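## Task

Coil the blue wire around the reel, always turning the same way, until very little of it remains off the reel; wire counts only if it sits between the two flanges, not over their rims or inside the middle hole. The reel must end up flat, wholly within the painted ring, and neither reel nor wire may touch any other object or anything fixed to the table (an arm base, for instance). It must stay that way without the robot holding it: release it, move the grippers away, and then declare the scene finished yourself, since any other ending counts as a failure.

## Robot and tools

Robot: two six-joint arms, left_arm and right_arm, each with a parallel gripper. Joint order in every row and every per-joint list: waist, shoulder, elbow, wrist pitch, wrist yaw, wrist roll. Stated ranges (rad) for both arms: waist -2.618 to 3.054, shoulder 0.000 to 3.142, elbow 0.000 to 3.142, wrist pitch -1.571 to 1.571, wrist yaw -1.571 to 1.571, wrist roll -2.094 to 2.094; the true ends may sit up to 0.036 rad either way.

Frame: one shared world frame, origin on the table surface midway between the arms, +z up, +x out over the table, left_arm on the +y side. The names left/right do not refer to image sides. Fingers point along the gripper's +z and open along its y; the reported end_effector_position is the point between the pads, roughly 1 cm short of the tips, and may be off, more so at long reach.

execute_actions(actions): a list of up to 15 actions; each action is a table of up to 15 rows, one row per 1/30 s step, the last row repeated to fill 15 steps (each action is 0.5 s). Every row is one flat list of 14 numbers in [-1, 1] covering both arms: left_arm waist, shoulder, elbow, wrist pitch, wrist yaw, wrist roll, opening, then the same seven for right_arm. The six joint numbers are offsets, scaled so 1.0 = 1.202 rad (waist), 1.258 (shoulder), 1.238 (elbow), 2.073 (wrist pitch), 2.022 (wrist yaw and wrist roll), measured from the joint angles at the beginning of that action, not from the previous row; for a call's first action that is the last reported state. Opening is absolute: +1 fully open, -1 closed. An action pushing any joint more than 0.036 rad outside its range (judged from the action's start) is refused for both arms; if the first action fails this, or any action is malformed, nothing in the call runs. A joint driven to its real end reports "joint sent to its limit"; absence of that line proves nothing. An empty list just returns the state and images.

move(target, speed, blocking): target is one 14-number row as above, joint offsets measured from the Joint positions in the latest result that showed them. All joints travel proportionally so the hand follows a curve; duration 0.5 to 10 s (longer paths are cut off at 10 s). speed (0.01 to 2 rad/s, default 0.5) caps the joint with the longest travel. Moves ignore obstacles and the other arm; faster moves and targets set deeper past contact press harder. The result adds a "move:" line: the ending (done, off_target, moving, held, fault), limits=held or limits=none, and the joint farthest from target per arm. blocking=false returns after 0.5 s while motion continues; then only wait or stop are accepted until a result shows the move ended.

wait(seconds): 0 to 10 s, arms hold their last command; returns early if a running move ends. stop(): brakes a running move (needs room; fingers keep going). zoom_image(camera, region): magnifies [x0, y0, x1, y1] pixels (max 504 by 504) of the newest image from cam_head_left, cam_head_right, cam_high, cam_low, cam_left_wrist or cam_right_wrist. finished_scene(scene): ends scene 1 or 2 irreversibly and reports success; only call it once the reel and wire rest correctly with grippers open and withdrawn. Replying without a tool call ends all remaining scenes.

Results: per-arm gripper position (m) and quaternion wxyz; Joint positions and Joint velocities (six joints in rad and rad/s, then finger gap in m, 0.094 fully open); Joint targets (what the joints are currently driven toward, which can change on their own); grip_measured on the command scale; step readings for action calls, with HELD marking steps held back; "joint command not followed" when the clearance check altered targets; FAULT, MOTOR HOT and OVER-TEMPERATURE FAULT lines. Camera images are 504x504; calibration may be slightly off, and wrist camera poses follow the reported joints.

Motion limits: each joint target is kept within a lead of its measured angle (0.202 waist, 0.258 shoulder, 0.238 elbow, 0.573 wrist pitch, 0.522 wrist yaw and roll), and targets are scaled back if they would move the gripper over 70 mm from where it is, so big offsets take several actions and an unfinished motion should be re-commanded. Friction can leave a joint up to about 0.031 rad short, and tiny commands may not move it.

Gripping: to hold, command an opening below grip_measured, about 0.03 lower for a firm grip, less for a gentle one. Readings can be off by about 1 mm. Thin parts under about 2 mm receive less force. Pad force tops out near 50 to 62 N.

Heat: holding loads warms motors; at 75 °C a warning appears, at 90 °C that arm stops for 10 s, at 100 °C it goes limp and drops what it holds. Some heat carries into the next scene.

Avoid: knocking or placing anything off the table (fails the scene), letting the arms collide or press on each other (may end the scene), dropping, slamming or shoving objects hard, and leaving the reel or wire supported only by the gripper. Loose objects may occasionally get a small push. The robot keeps executing while you compose replies, so long reasoning leaves it holding its last command.

Each tool is called after "Emit:" as name(argument=value, ...) on one line, values as JSON.

## Session

Emit:
execute_actions(actions=[])

Scene clock: 0.00 s.
left_arm: end_effector_position=(+0.4022, +0.3991, +0.1554) grip_measured=+1.000 end_effector_quat_wxyz=(-0.019, +0.758, +0.629, +0.169) | right_arm: end_effector_position=(+0.2148, -0.6190, +0.3633) grip_measured=+1.000 end_effector_quat_wxyz=(+0.654, -0.118, +0.694, -0.277)
Joint names: [waist, shoulder, elbow, wrist pitch, wrist yaw, wrist roll]
Joint positions: left_arm=[ 0.098  1.917  1.783 -1.166 -0.212  1.913  0.094] | right_arm=[-1.38   1.331  1.052  0.303 -1.2   -0.548  0.094]
Joint velocities: left_arm=[ 0.002 -0.012 -0.022  0.051  0.066 -0.051  0.   ] | right_arm=[-0.007  0.002 -0.012 -0.007  0.081 -0.051  0.   ]
Joint targets: left_arm=[0.098 1.917 1.783 -1.166 -0.212 1.913] | right_arm=[-1.380 1.331 1.052 0.303 -1.200 -0.549]
camera_calibration (this result's frames):
cam_left_wrist: T_world_to_cam=[[-0.887022, 0.450085, -0.103036, 0.194609], [0.200947, 0.577215, 0.791482, -0.403075], [0.415708, 0.681357, -0.602445, -0.211807], [0, 0, 0, 1]] pos_world=[0.341669, 0.289387, 0.211476]
cam_right_wrist: T_world_to_cam=[[-0.166198, -0.699258, 0.695282, -0.657472], [-0.825026, -0.287587, -0.486443, 0.17989], [0.540103, -0.654471, -0.52911, -0.228962], [0, 0, 0, 1]] pos_world=[0.162807, -0.557858, 0.423488]

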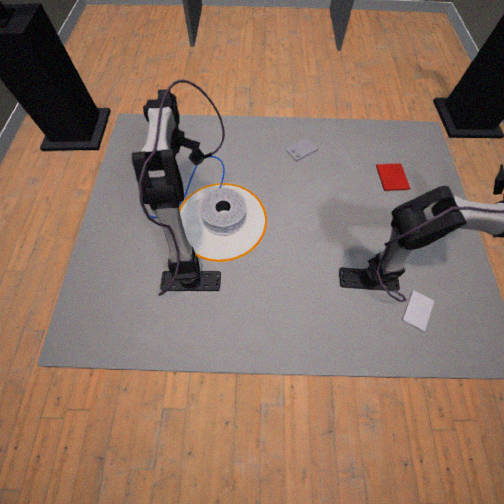

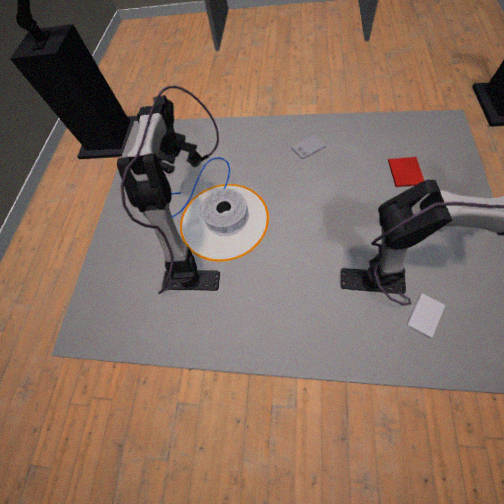

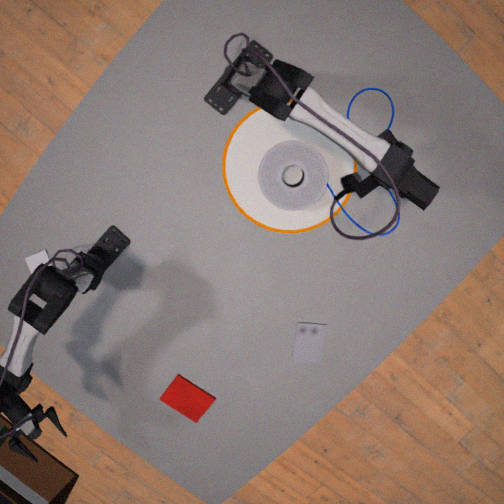

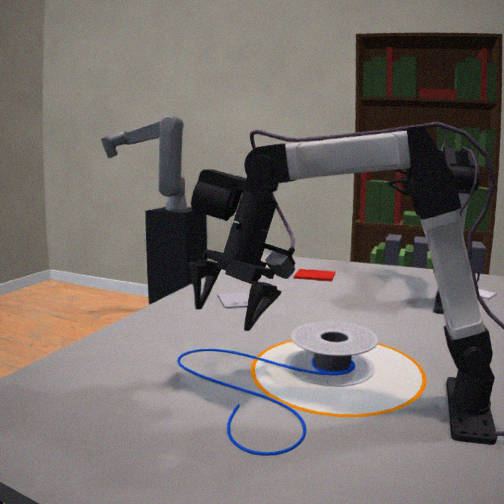

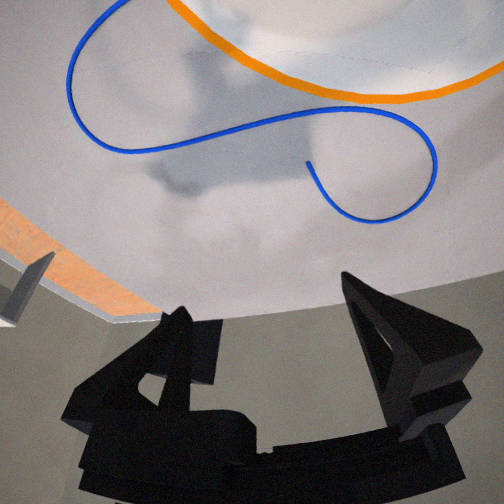

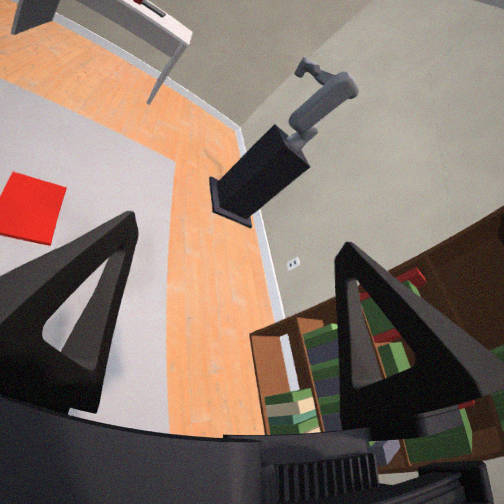

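Emit:
zoom_image(camera="cam_low", region=[160, 300, 440, 470])

Emit:
zoom_image(camera="cam_low", region=[280, 315, 390, 395])

Emit:
zoom_image(camera="cam_high", region=[200, 60, 450, 260])

Emit:
zoom_image(camera="cam_head_right", region=[140, 140, 290, 290])

Region (160, 300, 440, 470) of cam_low's 504x504 image, scaled by 1.800, with more detail than that image has; it fills the top 306 rows of this view, and the rest is white.

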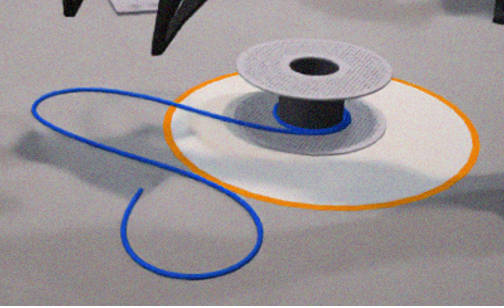

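Region (280, 315, 390, 395) of cam_low's 504x504 image, scaled by 4.582, with more detail than that image has; it fills the top 367 rows of this view, and the rest is white.

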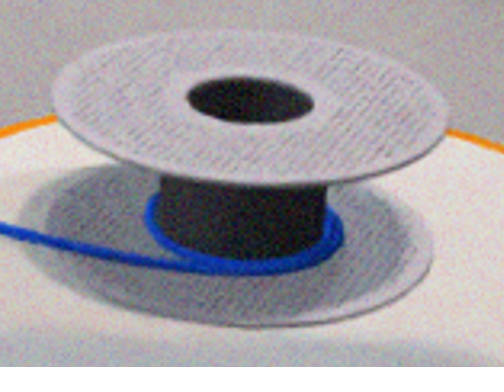

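Region (200, 60, 450, 260) of cam_high's 504x504 image, scaled by 2.016, with more detail than that image has; it fills the top 403 rows of this view, and the rest is white.

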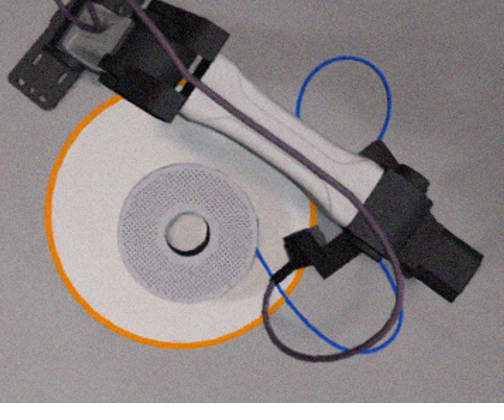

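Region (140, 140, 290, 290) of cam_head_right's 504x504 image, scaled by 3.360, with more detail than that image has.

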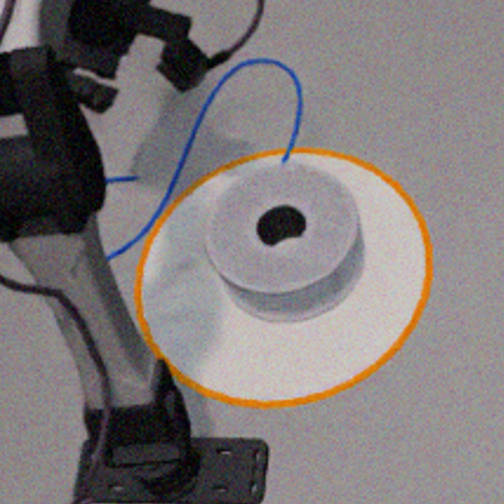

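Emit:
move(target=[-0.4725,-0.088,-0.249,-0.0405,0.115,0.073,1,0,0,0,0,0,0,1], speed=0.9)

Scene clock: 88.93 s.
left_arm: end_effector_position=(+0.2918, +0.1604, +0.1017) grip_measured=+1.000 end_effector_quat_wxyz=(+0.010, +0.949, +0.316, +0.001) | right_arm: end_effector_position=(+0.2148, -0.6190, +0.3633) grip_measured=+1.000 end_effector_quat_wxyz=(+0.654, -0.118, +0.694, -0.277)
Joint names: [waist, shoulder, elbow, wrist pitch, wrist yaw, wrist roll]
Joint positions: left_arm=[-0.475  1.823  1.497 -1.231  0.013  2.053  0.094] | right_arm=[-1.38   1.331  1.052  0.303 -1.2   -0.548  0.094]
Joint velocities: left_arm=[ 0.002 -0.007 -0.002  0.066  0.007 -0.007  0.   ] | right_arm=[0.007 0.002 0.007 0.066 0.066 0.022 0.   ]
Joint targets: left_arm=[-0.470 1.806 1.475 -1.250 0.021 2.061] | right_arm=[-1.380 1.331 1.052 0.303 -1.200 -0.548]
move: off_target (left_arm); limits=none; left_arm: farthest joint: the elbow, 0.023 radians from its target (0.308 radians at the start); right_arm: farthest joint: the waist, 0.000 radians from its target (0.000 radians at the start)
camera_calibration (this result's frames):
cam_left_wrist: T_world_to_cam=[[-0.368033, 0.92962, -0.0189046, -0.0383612], [0.766701, 0.314911, 0.559464, -0.300081], [0.526043, 0.191407, -0.828639, 0.0337925], [0, 0, 0, 1]] pos_world=[0.198178, 0.123692, 0.195161]
cam_right_wrist: T_world_to_cam=[[-0.166198, -0.699258, 0.695282, -0.657472], [-0.825026, -0.287587, -0.486443, 0.17989], [0.540103, -0.654471, -0.52911, -0.228962], [0, 0, 0, 1]] pos_world=[0.162807, -0.557858, 0.423488]

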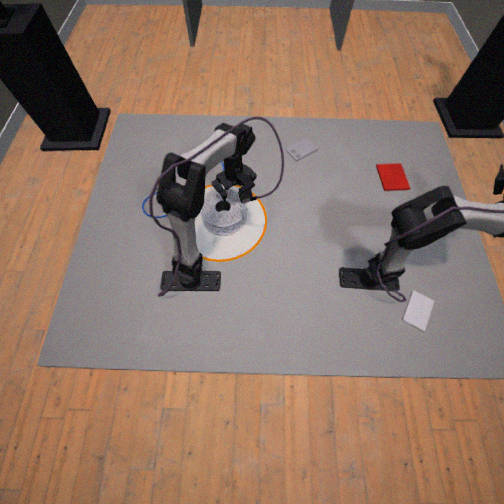

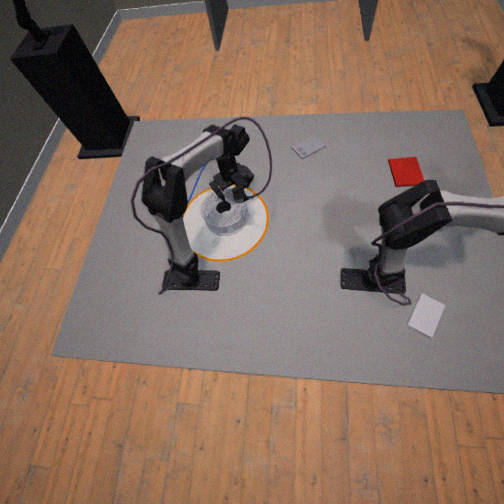

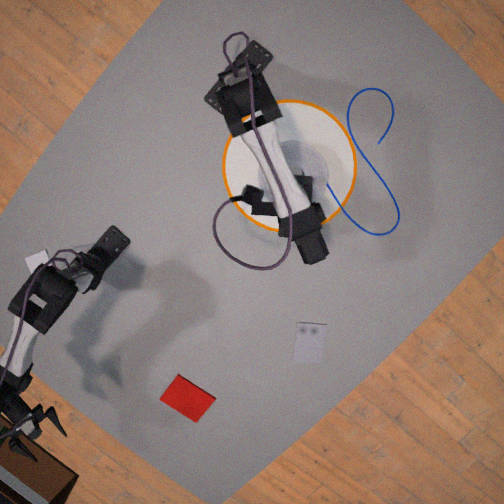

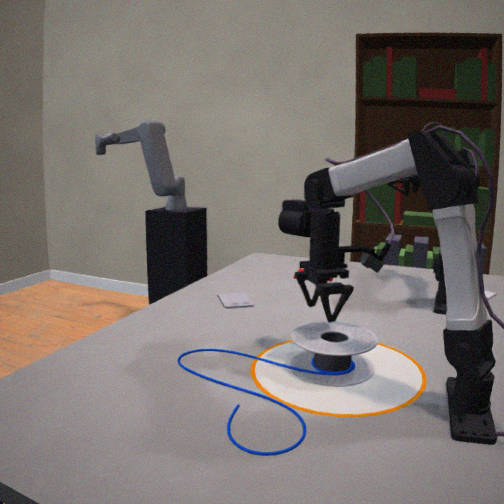

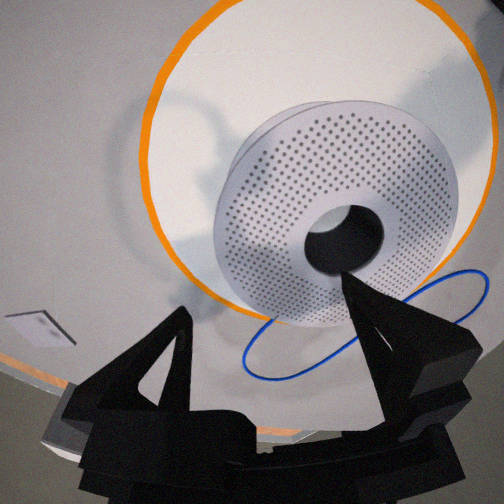

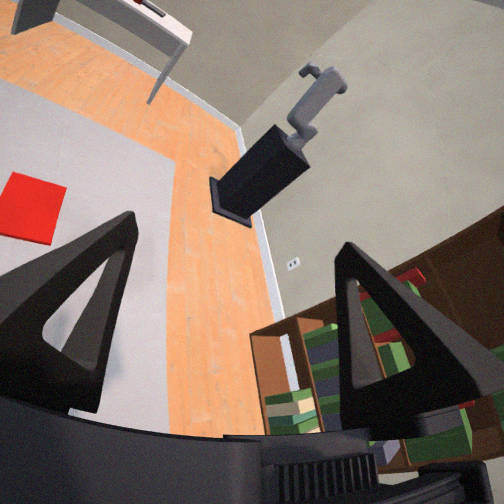

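Emit:
execute_actions(actions=[[[0,0,-0.025,0.012,0,0,1,0,0,0,0,0,0,1],[0,0,-0.036,0.018,0,0,1,0,0,0,0,0,0,1],[0,0,-0.049,0.026,0,0,1,0,0,0,0,0,0,1],[0,0,-0.063,0.034,0,0,1,0,0,0,0,0,0,1],[0,0,-0.077,0.042,0,0,1,0,0,0,0,0,0,1],[0,0,-0.091,0.05,0,0,1,0,0,0,0,0,0,1],[0,0,-0.105,0.058,0,0,1,0,0,0,0,0,0,1],[0,0,-0.119,0.066,0,0,1,0,0,0,0,0,0,1],[0,0,-0.132,0.074,0,0,1,0,0,0,0,0,0,1],[0,0,-0.143,0.08,0,0,0.9,0,0,0,0,0,0,1],[0,0,-0.15,0.084,0,0,0.8,0,0,0,0,0,0,1],[0,0,-0.154,0.086,0,0,0.7,0,0,0,0,0,0,1],[0,0,-0.154,0.086,0,0,0.6,0,0,0,0,0,0,1],[0,0,-0.154,0.086,0,0,0.5,0,0,0,0,0,0,1],[0,0,-0.154,0.086,0,0,0.2,0,0,0,0,0,0,1]]])

Emit:
wait(seconds=0.3)

Scene clock: 117.67 s.
left_arm: end_effector_position=(+0.2792, +0.1657, +0.0603) grip_measured=+0.354 end_effector_quat_wxyz=(+0.002, +0.949, +0.316, -0.010) | right_arm: end_effector_position=(+0.2148, -0.6190, +0.3633) grip_measured=+1.000 end_effector_quat_wxyz=(+0.654, -0.118, +0.694, -0.277)
Joint names: [waist, shoulder, elbow, wrist pitch, wrist yaw, wrist roll]
Joint positions: left_arm=[-0.475  1.823  1.331 -1.091  0.016  2.054  0.064] | right_arm=[-1.38   1.331  1.052  0.303 -1.2   -0.548  0.094]
Joint velocities: left_arm=[ 0.002  0.007  0.007  0.242  0.022  0.051 -0.31 ] | right_arm=[ 0.002 -0.007 -0.012  0.066 -0.051 -0.066  0.   ]
Joint targets: left_arm=[-0.475 1.823 1.307 -1.053 0.012 2.053] | right_arm=[-1.380 1.331 1.052 0.303 -1.200 -0.548]
Step readings (joint positions):
0: left_arm=[-0.475 1.823 1.497 -1.231 0.013 2.053] | right_arm=[-1.380 1.331 1.052 0.303 -1.200 -0.548]
1: left_arm=[-0.475 1.823 1.497 -1.231 0.013 2.053] | right_arm=[-1.380 1.331 1.052 0.303 -1.200 -0.548]
2: left_arm=[-0.475 1.823 1.494 -1.227 0.013 2.053] | right_arm=[-1.380 1.331 1.052 0.303 -1.200 -0.548]
4: left_arm=[-0.475 1.823 1.474 -1.210 0.013 2.053] | right_arm=[-1.380 1.331 1.052 0.303 -1.200 -0.548]
8: left_arm=[-0.475 1.823 1.402 -1.166 0.013 2.053] | right_arm=[-1.380 1.331 1.052 0.303 -1.200 -0.548]
15: Joint positions above
camera_calibration (this result's frames):
cam_left_wrist: T_world_to_cam=[[-0.367589, 0.929986, -0.00195816, -0.0498834], [0.781115, 0.309887, 0.54206, -0.271074], [0.504715, 0.197726, -0.840338, 0.0107107], [0, 0, 0, 1]] pos_world=[0.187998, 0.128276, 0.155841]
cam_right_wrist: T_world_to_cam=[[-0.166198, -0.699258, 0.695282, -0.657472], [-0.825026, -0.287587, -0.486443, 0.17989], [0.540103, -0.654471, -0.52911, -0.228962], [0, 0, 0, 1]] pos_world=[0.162807, -0.557858, 0.423488]

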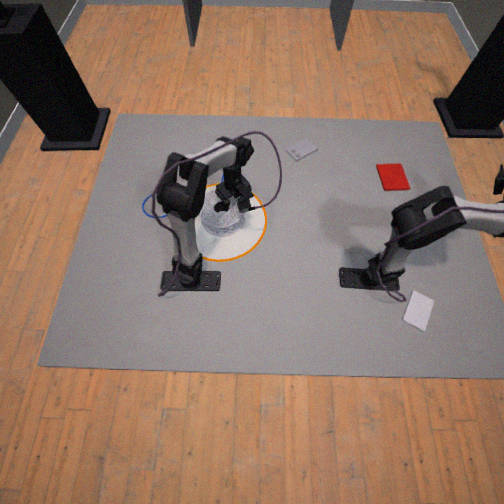

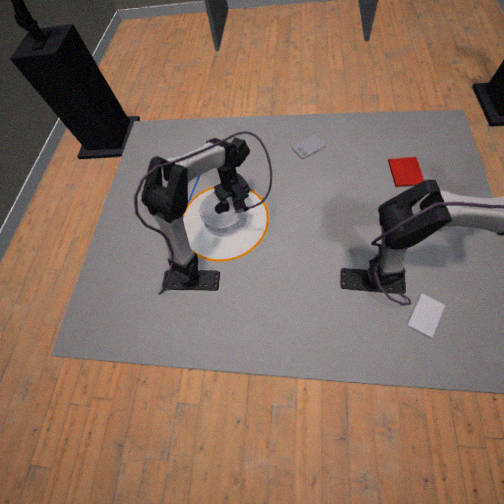

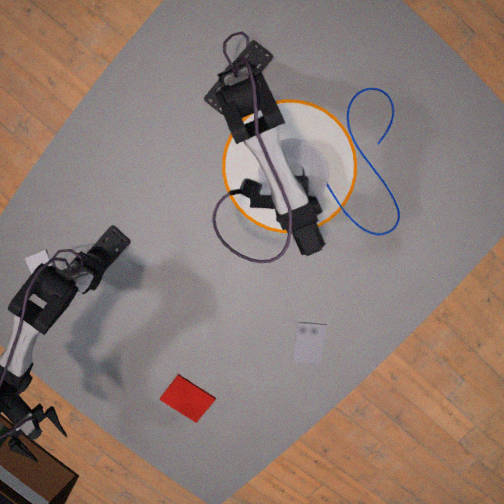

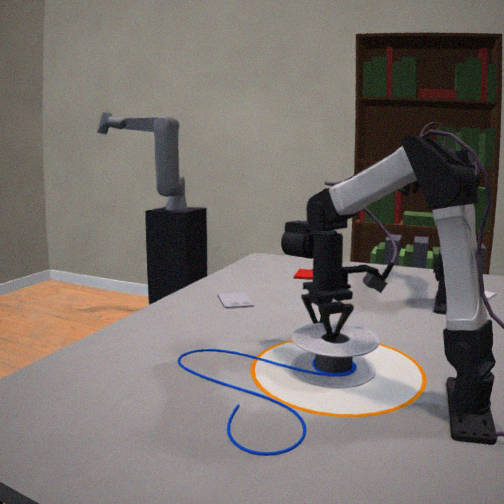

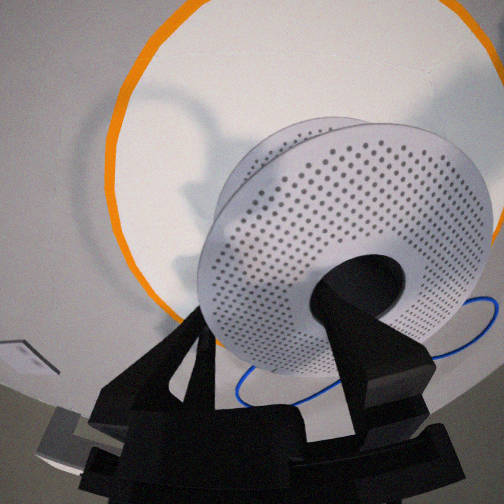

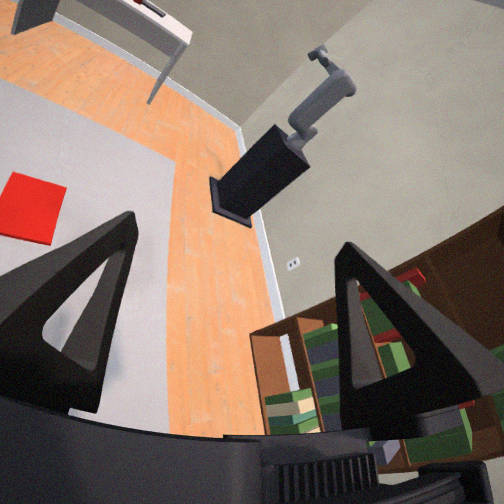

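Scene clock: 117.97 s.
left_arm: end_effector_position=(+0.2807, +0.1657, +0.0603) grip_measured=+0.219 end_effector_quat_wxyz=(+0.002, +0.949, +0.316, -0.007) | right_arm: end_effector_position=(+0.2148, -0.6190, +0.3633) grip_measured=+1.000 end_effector_quat_wxyz=(+0.654, -0.118, +0.694, -0.277)
Joint names: [waist, shoulder, elbow, wrist pitch, wrist yaw, wrist roll]
Joint positions: left_arm=[-0.475  1.823  1.331 -1.085  0.013  2.054  0.057] | right_arm=[-1.38   1.331  1.052  0.303 -1.2   -0.548  0.094]
Joint velocities: left_arm=[-0.002 -0.002 -0.012  0.007 -0.037 -0.066 -0.002] | right_arm=[-0.007  0.007 -0.017 -0.022  0.066  0.051  0.   ]
Joint targets: left_arm=[-0.475 1.823 1.307 -1.053 0.012 2.053] | right_arm=[-1.380 1.331 1.052 0.303 -1.200 -0.548]
wait: 0.30 s; at rest by 0.23 s
camera_calibration (this result's frames):
cam_left_wrist: T_world_to_cam=[[-0.367899, 0.929858, -0.0037886, -0.0491459], [0.777666, 0.309912, 0.546982, -0.271547], [0.50979, 0.198288, -0.837136, 0.0082388], [0, 0, 0, 1]] pos_world=[0.188893, 0.128221, 0.155242]
cam_right_wrist: T_world_to_cam=[[-0.166198, -0.699258, 0.695282, -0.657472], [-0.825026, -0.287587, -0.486443, 0.17989], [0.540103, -0.654471, -0.52911, -0.228962], [0, 0, 0, 1]] pos_world=[0.162807, -0.557858, 0.423488]

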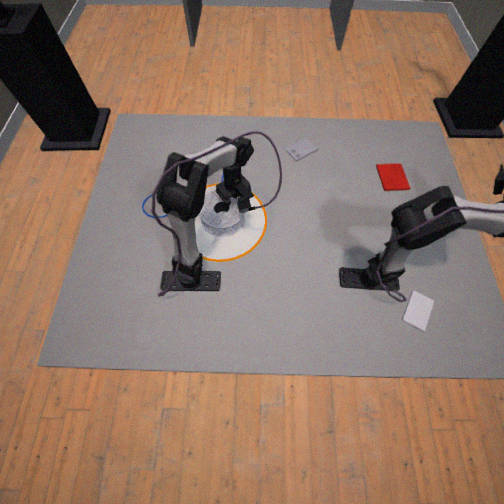

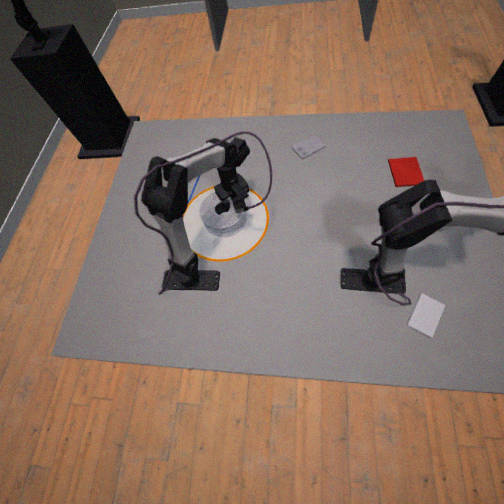

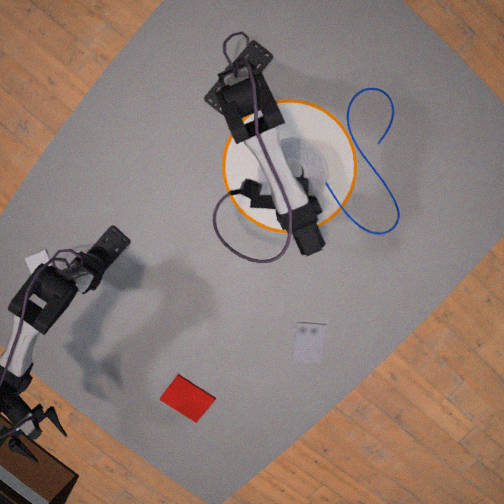

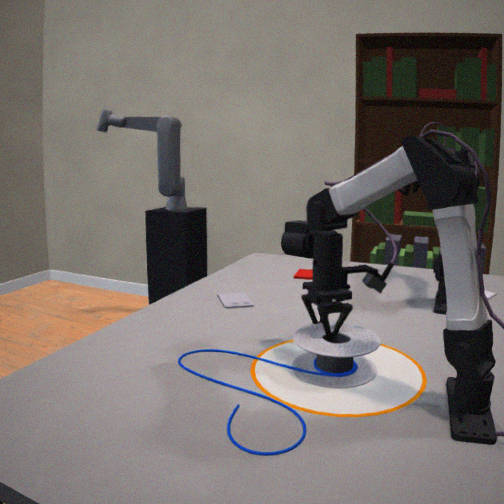

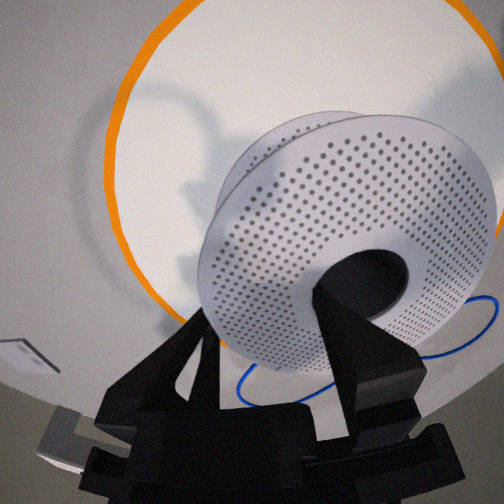

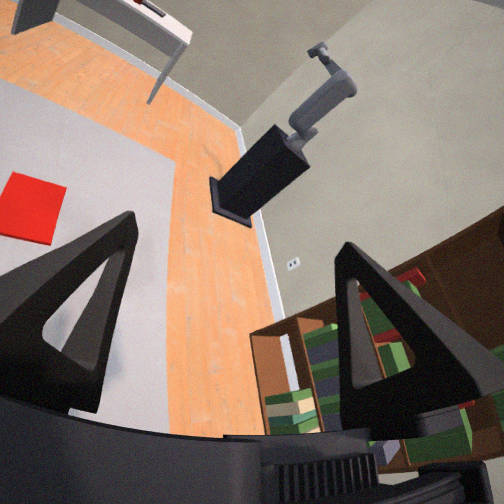

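Emit:
execute_actions(actions=[[[0.004,0,-0.01,0.005,0,-0.013,0.19,0,0,0,0,0,0,1],[0.006,0,-0.01,0.005,0,-0.033,0.19,0,0,0,0,0,0,1],[0.008,0,-0.01,0.005,0,-0.06,0.19,0,0,0,0,0,0,1],[0.011,0,-0.01,0.005,0,-0.093,0.19,0,0,0,0,0,0,1],[0.013,0,-0.01,0.005,0,-0.133,0.19,0,0,0,0,0,0,1],[0.015,0,-0.01,0.005,0,-0.173,0.19,0,0,0,0,0,0,1],[0.018,0,-0.01,0.005,0,-0.213,0.19,0,0,0,0,0,0,1],[0.02,0,-0.01,0.005,0,-0.253,0.19,0,0,0,0,0,0,1],[0.022,0,-0.01,0.005,0,-0.293,0.19,0,0,0,0,0,0,1],[0.025,0,-0.01,0.005,0,-0.333,0.19,0,0,0,0,0,0,1],[0.027,0,-0.01,0.005,0,-0.373,0.19,0,0,0,0,0,0,1],[0.029,0,-0.01,0.005,0,-0.413,0.19,0,0,0,0,0,0,1],[0.032,0,-0.01,0.005,0,-0.453,0.19,0,0,0,0,0,0,1],[0.034,0,-0.01,0.005,0,-0.493,0.19,0,0,0,0,0,0,1],[0.036,0,-0.01,0.005,0,-0.533,0.19,0,0,0,0,0,0,1]],[[0.012,0,-0.01,0,0,-0.213,0.19,0,0,0,0,0,0,1],[0.014,0,-0.01,0,0,-0.253,0.19,0,0,0,0,0,0,1],[0.017,0,-0.01,0,0,-0.293,0.19,0,0,0,0,0,0,1],[0.019,0,-0.01,0,0,-0.333,0.19,0,0,0,0,0,0,1],[0.021,0,-0.01,0,0,-0.373,0.19,0,0,0,0,0,0,1],[0.024,0,-0.01,0,0,-0.413,0.19,0,0,0,0,0,0,1],[0.026,0,-0.01,0,0,-0.453,0.19,0,0,0,0,0,0,1],[0.028,0,-0.01,0,0,-0.493,0.19,0,0,0,0,0,0,1],[0.031,0,-0.01,0,0,-0.533,0.19,0,0,0,0,0,0,1],[0.033,0,-0.01,0,0,-0.573,0.19,0,0,0,0,0,0,1],[0.035,0,-0.01,0,0,-0.613,0.19,0,0,0,0,0,0,1],[0.038,0,-0.01,0,0,-0.653,0.19,0,0,0,0,0,0,1],[0.04,0,-0.01,0,0,-0.693,0.19,0,0,0,0,0,0,1],[0.042,0,-0.01,0,0,-0.733,0.19,0,0,0,0,0,0,1],[0.045,0,-0.01,0,0,-0.773,0.19,0,0,0,0,0,0,1]],[[0.012,0,-0.01,0,0,-0.213,0.19,0,0,0,0,0,0,1],[0.014,0,-0.01,0,0,-0.253,0.19,0,0,0,0,0,0,1],[0.017,0,-0.01,0,0,-0.293,0.19,0,0,0,0,0,0,1],[0.019,0,-0.01,0,0,-0.333,0.19,0,0,0,0,0,0,1],[0.021,0,-0.01,0,0,-0.373,0.19,0,0,0,0,0,0,1],[0.024,0,-0.01,0,0,-0.413,0.19,0,0,0,0,0,0,1],[0.026,0,-0.01,0,0,-0.453,0.19,0,0,0,0,0,0,1],[0.028,0,-0.01,0,0,-0.493,0.19,0,0,0,0,0,0,1],[0.031,0,-0.01,0,0,-0.533,0.19,0,0,0,0,0,0,1],[0.033,0,-0.01,0,0,-0.573,0.19,0,0,0,0,0,0,1],[0.035,0,-0.01,0,0,-0.613,0.19,0,0,0,0,0,0,1],[0.038,0,-0.01,0,0,-0.653,0.19,0,0,0,0,0,0,1],[0.04,0,-0.01,0,0,-0.693,0.19,0,0,0,0,0,0,1],[0.042,0,-0.01,0,0,-0.733,0.19,0,0,0,0,0,0,1],[0.045,0,-0.01,0,0,-0.773,0.19,0,0,0,0,0,0,1]],[[0.012,0,-0.01,0,0,-0.213,0.19,0,0,0,0,0,0,1],[0.014,0,-0.01,0,0,-0.253,0.19,0,0,0,0,0,0,1],[0.017,0,-0.01,0,0,-0.293,0.19,0,0,0,0,0,0,1],[0.019,0,-0.01,0,0,-0.333,0.19,0,0,0,0,0,0,1],[0.021,0,-0.01,0,0,-0.373,0.19,0,0,0,0,0,0,1],[0.023,0,-0.01,0,0,-0.4,0.19,0,0,0,0,0,0,1],[0.024,0,-0.01,0,0,-0.42,0.19,0,0,0,0,0,0,1],[0.025,0,-0.01,0,0,-0.43,0.19,0,0,0,0,0,0,1]]])

Scene clock: 152.93 s.
left_arm: end_effector_position=(+0.3081, +0.1892, +0.0609) grip_measured=+0.218 end_effector_quat_wxyz=(+0.010, +0.700, -0.713, +0.038) | right_arm: end_effector_position=(+0.2148, -0.6190, +0.3633) grip_measured=+1.000 end_effector_quat_wxyz=(+0.654, -0.118, +0.694, -0.277)
Joint names: [waist, shoulder, elbow, wrist pitch, wrist yaw, wrist roll]
Joint positions: left_arm=[-0.359  1.823  1.331 -1.021  0.052 -1.884  0.057] | right_arm=[-1.38   1.331  1.052  0.303 -1.2   -0.548  0.094]
Joint velocities: left_arm=[-0.002  0.007 -0.002  0.022  0.022 -0.33  -0.   ] | right_arm=[ 0.012 -0.007  0.002 -0.037 -0.066 -0.037  0.   ]
Joint targets: left_arm=[-0.345 1.823 1.318 -1.060 0.061 -1.961] | right_arm=[-1.380 1.331 1.052 0.303 -1.200 -0.548]
Step readings (joint positions; steps 1 to 15: 1st action; 16 to 30: 2nd action; 31 to 45: 3rd action; 46 to 60: 4th action):
0: left_arm=[-0.475 1.823 1.331 -1.085 0.013 2.054] | right_arm=[-1.380 1.331 1.052 0.303 -1.200 -0.548]
1: left_arm=[-0.475 1.823 1.331 -1.085 0.013 2.052] | right_arm=[-1.380 1.331 1.052 0.303 -1.200 -0.548]
2: left_arm=[-0.475 1.823 1.331 -1.085 0.013 2.044] | right_arm=[-1.380 1.331 1.052 0.303 -1.200 -0.548]
4: left_arm=[-0.474 1.823 1.331 -1.085 0.012 2.002] | right_arm=[-1.380 1.331 1.052 0.303 -1.200 -0.548]
8: left_arm=[-0.465 1.823 1.331 -1.085 0.012 1.808] | right_arm=[-1.380 1.331 1.052 0.303 -1.200 -0.548]
15: left_arm=[-0.444 1.823 1.331 -1.085 0.016 1.311] | right_arm=[-1.380 1.331 1.052 0.303 -1.200 -0.548]
16: left_arm=[-0.441 1.823 1.331 -1.085 0.016 1.232] | right_arm=[-1.380 1.331 1.052 0.303 -1.200 -0.548]
17: left_arm=[-0.439 1.823 1.331 -1.085 0.018 1.152] | right_arm=[-1.380 1.331 1.052 0.303 -1.200 -0.548]
19: left_arm=[-0.434 1.823 1.331 -1.085 0.020 0.992] | right_arm=[-1.380 1.331 1.052 0.303 -1.200 -0.548]
23: left_arm=[-0.423 1.823 1.331 -1.085 0.025 0.670] | right_arm=[-1.380 1.331 1.052 0.303 -1.200 -0.548]
30: left_arm=[-0.406 1.823 1.331 -1.085 0.036 0.106] | right_arm=[-1.380 1.331 1.052 0.303 -1.200 -0.548]
31: left_arm=[-0.404 1.823 1.331 -1.085 0.039 0.027] | right_arm=[-1.380 1.331 1.052 0.303 -1.200 -0.548]
32: left_arm=[-0.403 1.823 1.331 -1.085 0.041 -0.053] | right_arm=[-1.380 1.331 1.052 0.303 -1.200 -0.548]
34: left_arm=[-0.400 1.823 1.331 -1.085 0.046 -0.213] | right_arm=[-1.380 1.331 1.052 0.303 -1.200 -0.548]
38: left_arm=[-0.393 1.823 1.331 -1.083 0.056 -0.532] | right_arm=[-1.380 1.331 1.052 0.303 -1.200 -0.548]
45: left_arm=[-0.375 1.823 1.331 -1.060 0.061 -1.092] | right_arm=[-1.380 1.331 1.052 0.303 -1.200 -0.548]
46: left_arm=[-0.373 1.823 1.331 -1.055 0.061 -1.170] | right_arm=[-1.380 1.331 1.052 0.303 -1.200 -0.548]
47: left_arm=[-0.372 1.823 1.331 -1.049 0.062 -1.249] | right_arm=[-1.380 1.331 1.052 0.303 -1.200 -0.548]
49: left_arm=[-0.371 1.823 1.331 -1.041 0.062 -1.408] | right_arm=[-1.380 1.331 1.052 0.303 -1.200 -0.548]
53: left_arm=[-0.364 1.823 1.331 -1.029 0.061 -1.692] | right_arm=[-1.380 1.331 1.052 0.303 -1.200 -0.548]
60: Joint positions above
camera_calibration (this result's frames):
cam_left_wrist: T_world_to_cam=[[0.958777, -0.278714, 0.0553708, -0.244539], [-0.254601, -0.756036, 0.602983, 0.215787], [-0.126198, -0.592224, -0.79583, 0.333101], [0, 0, 0, 1]] pos_world=[0.331435, 0.292256, 0.148516]
cam_right_wrist: T_world_to_cam=[[-0.166198, -0.699258, 0.695282, -0.657472], [-0.825026, -0.287587, -0.486443, 0.17989], [0.540103, -0.654471, -0.52911, -0.228962], [0, 0, 0, 1]] pos_world=[0.162807, -0.557858, 0.423488]

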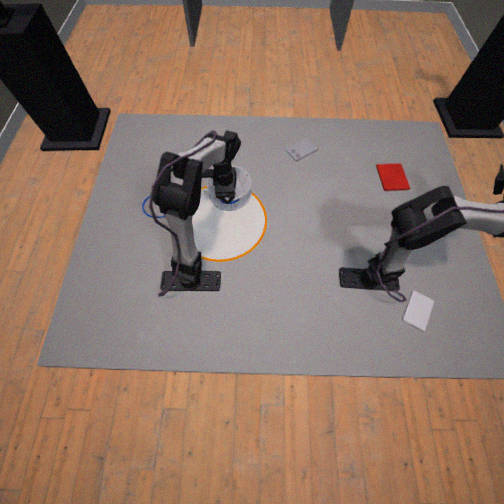

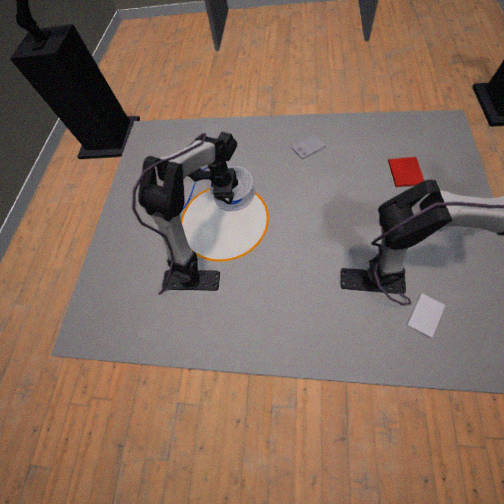

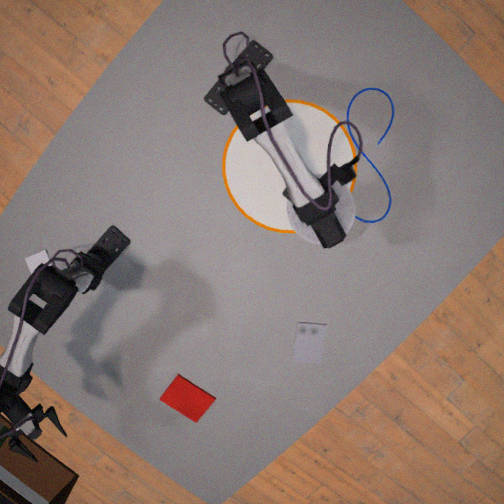

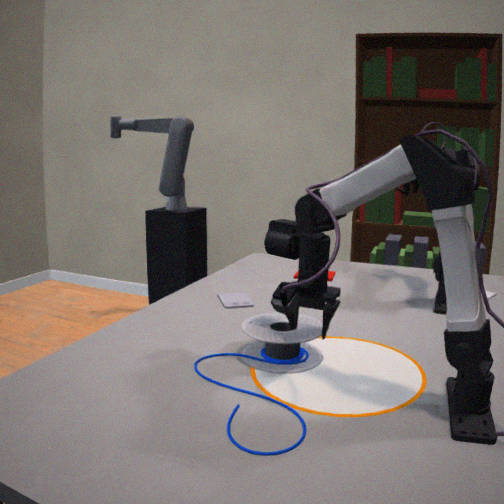

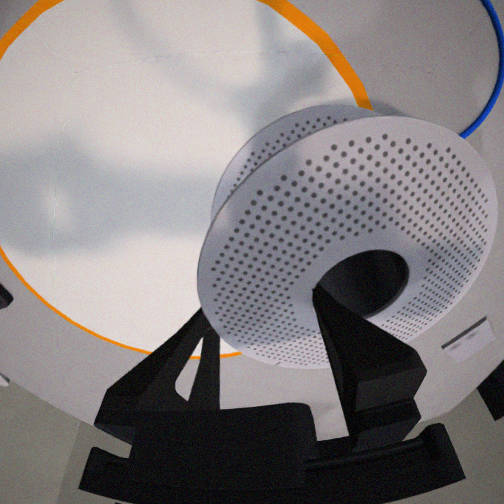

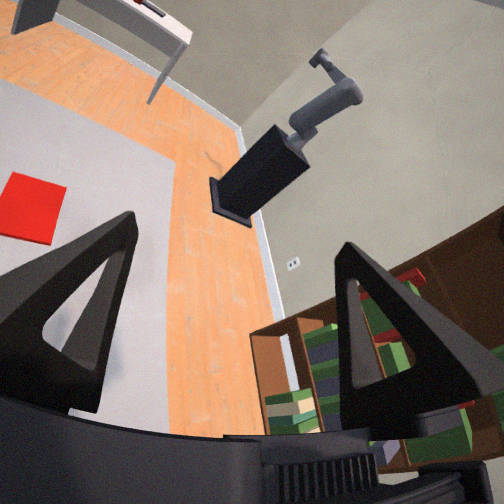

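Emit:
execute_actions(actions=[])

Scene clock: 169.10 s.
left_arm: end_effector_position=(+0.3086, +0.1896, +0.0609) grip_measured=+0.218 end_effector_quat_wxyz=(+0.010, +0.718, -0.695, +0.037) | right_arm: end_effector_position=(+0.2148, -0.6190, +0.3633) grip_measured=+1.000 end_effector_quat_wxyz=(+0.654, -0.118, +0.694, -0.277)
Joint names: [waist, shoulder, elbow, wrist pitch, wrist yaw, wrist roll]
Joint positions: left_arm=[-0.359  1.823  1.331 -1.019  0.049 -1.933  0.057] | right_arm=[-1.38   1.331  1.052  0.303 -1.2   -0.548  0.094]
Joint velocities: left_arm=[-0.017 -0.007  0.002  0.007 -0.081 -0.022 -0.001] | right_arm=[ 0.017 -0.012 -0.007 -0.051  0.037 -0.037  0.   ]
Joint targets: left_arm=[-0.345 1.823 1.318 -1.060 0.061 -1.961] | right_arm=[-1.380 1.331 1.052 0.303 -1.200 -0.548]
camera_calibration (this result's frames):
cam_left_wrist: T_world_to_cam=[[0.97138, -0.231207, 0.0544495, -0.257783], [-0.216607, -0.768148, 0.602519, 0.20686], [-0.0974812, -0.597069, -0.796245, 0.325503], [0, 0, 0, 1]] pos_world=[0.326943, 0.293646, 0.148579]
cam_right_wrist: T_world_to_cam=[[-0.166198, -0.699258, 0.695282, -0.657472], [-0.825026, -0.287587, -0.486443, 0.17989], [0.540103, -0.654471, -0.52911, -0.228962], [0, 0, 0, 1]] pos_world=[0.162807, -0.557858, 0.423488]

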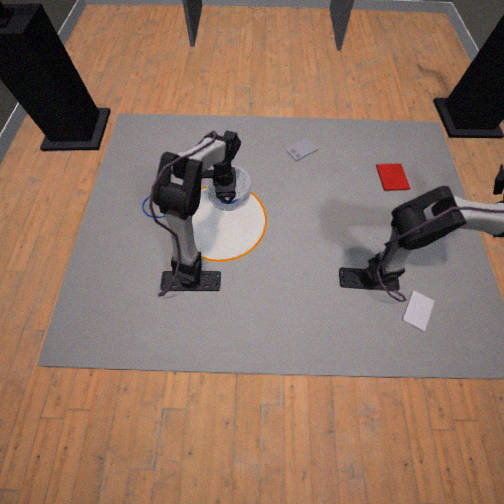

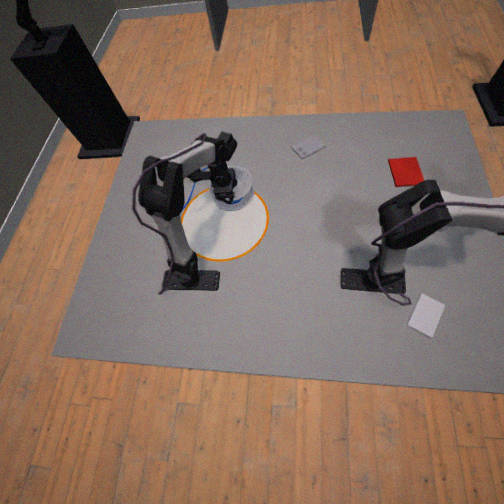

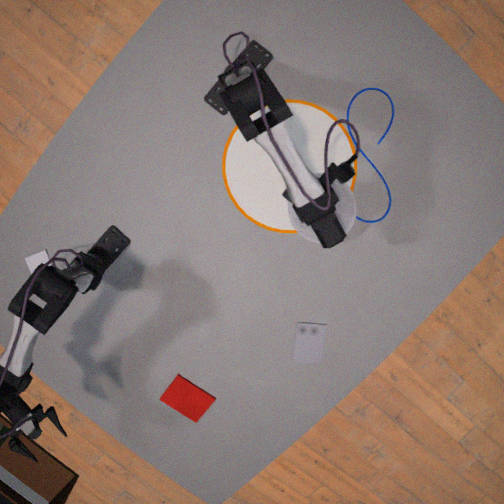

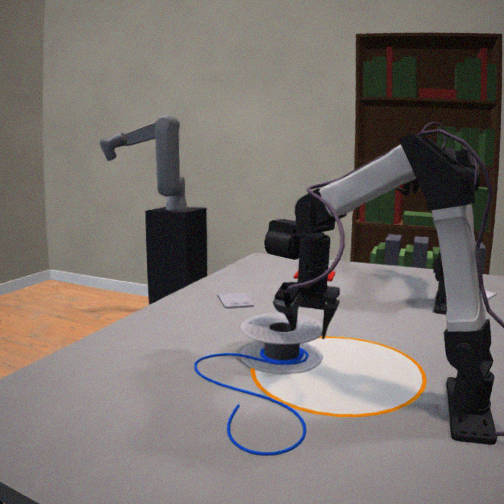

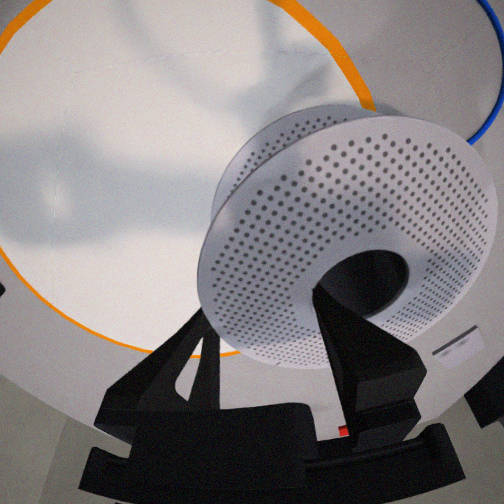

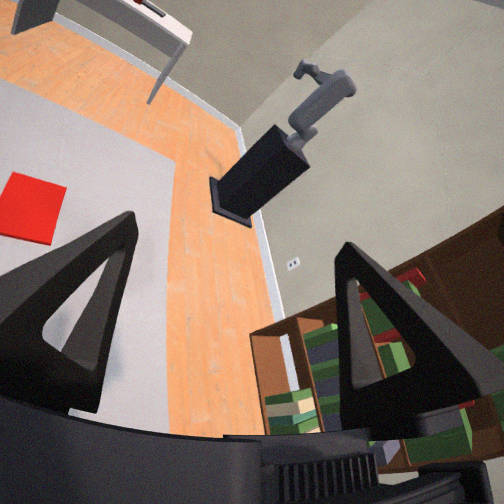

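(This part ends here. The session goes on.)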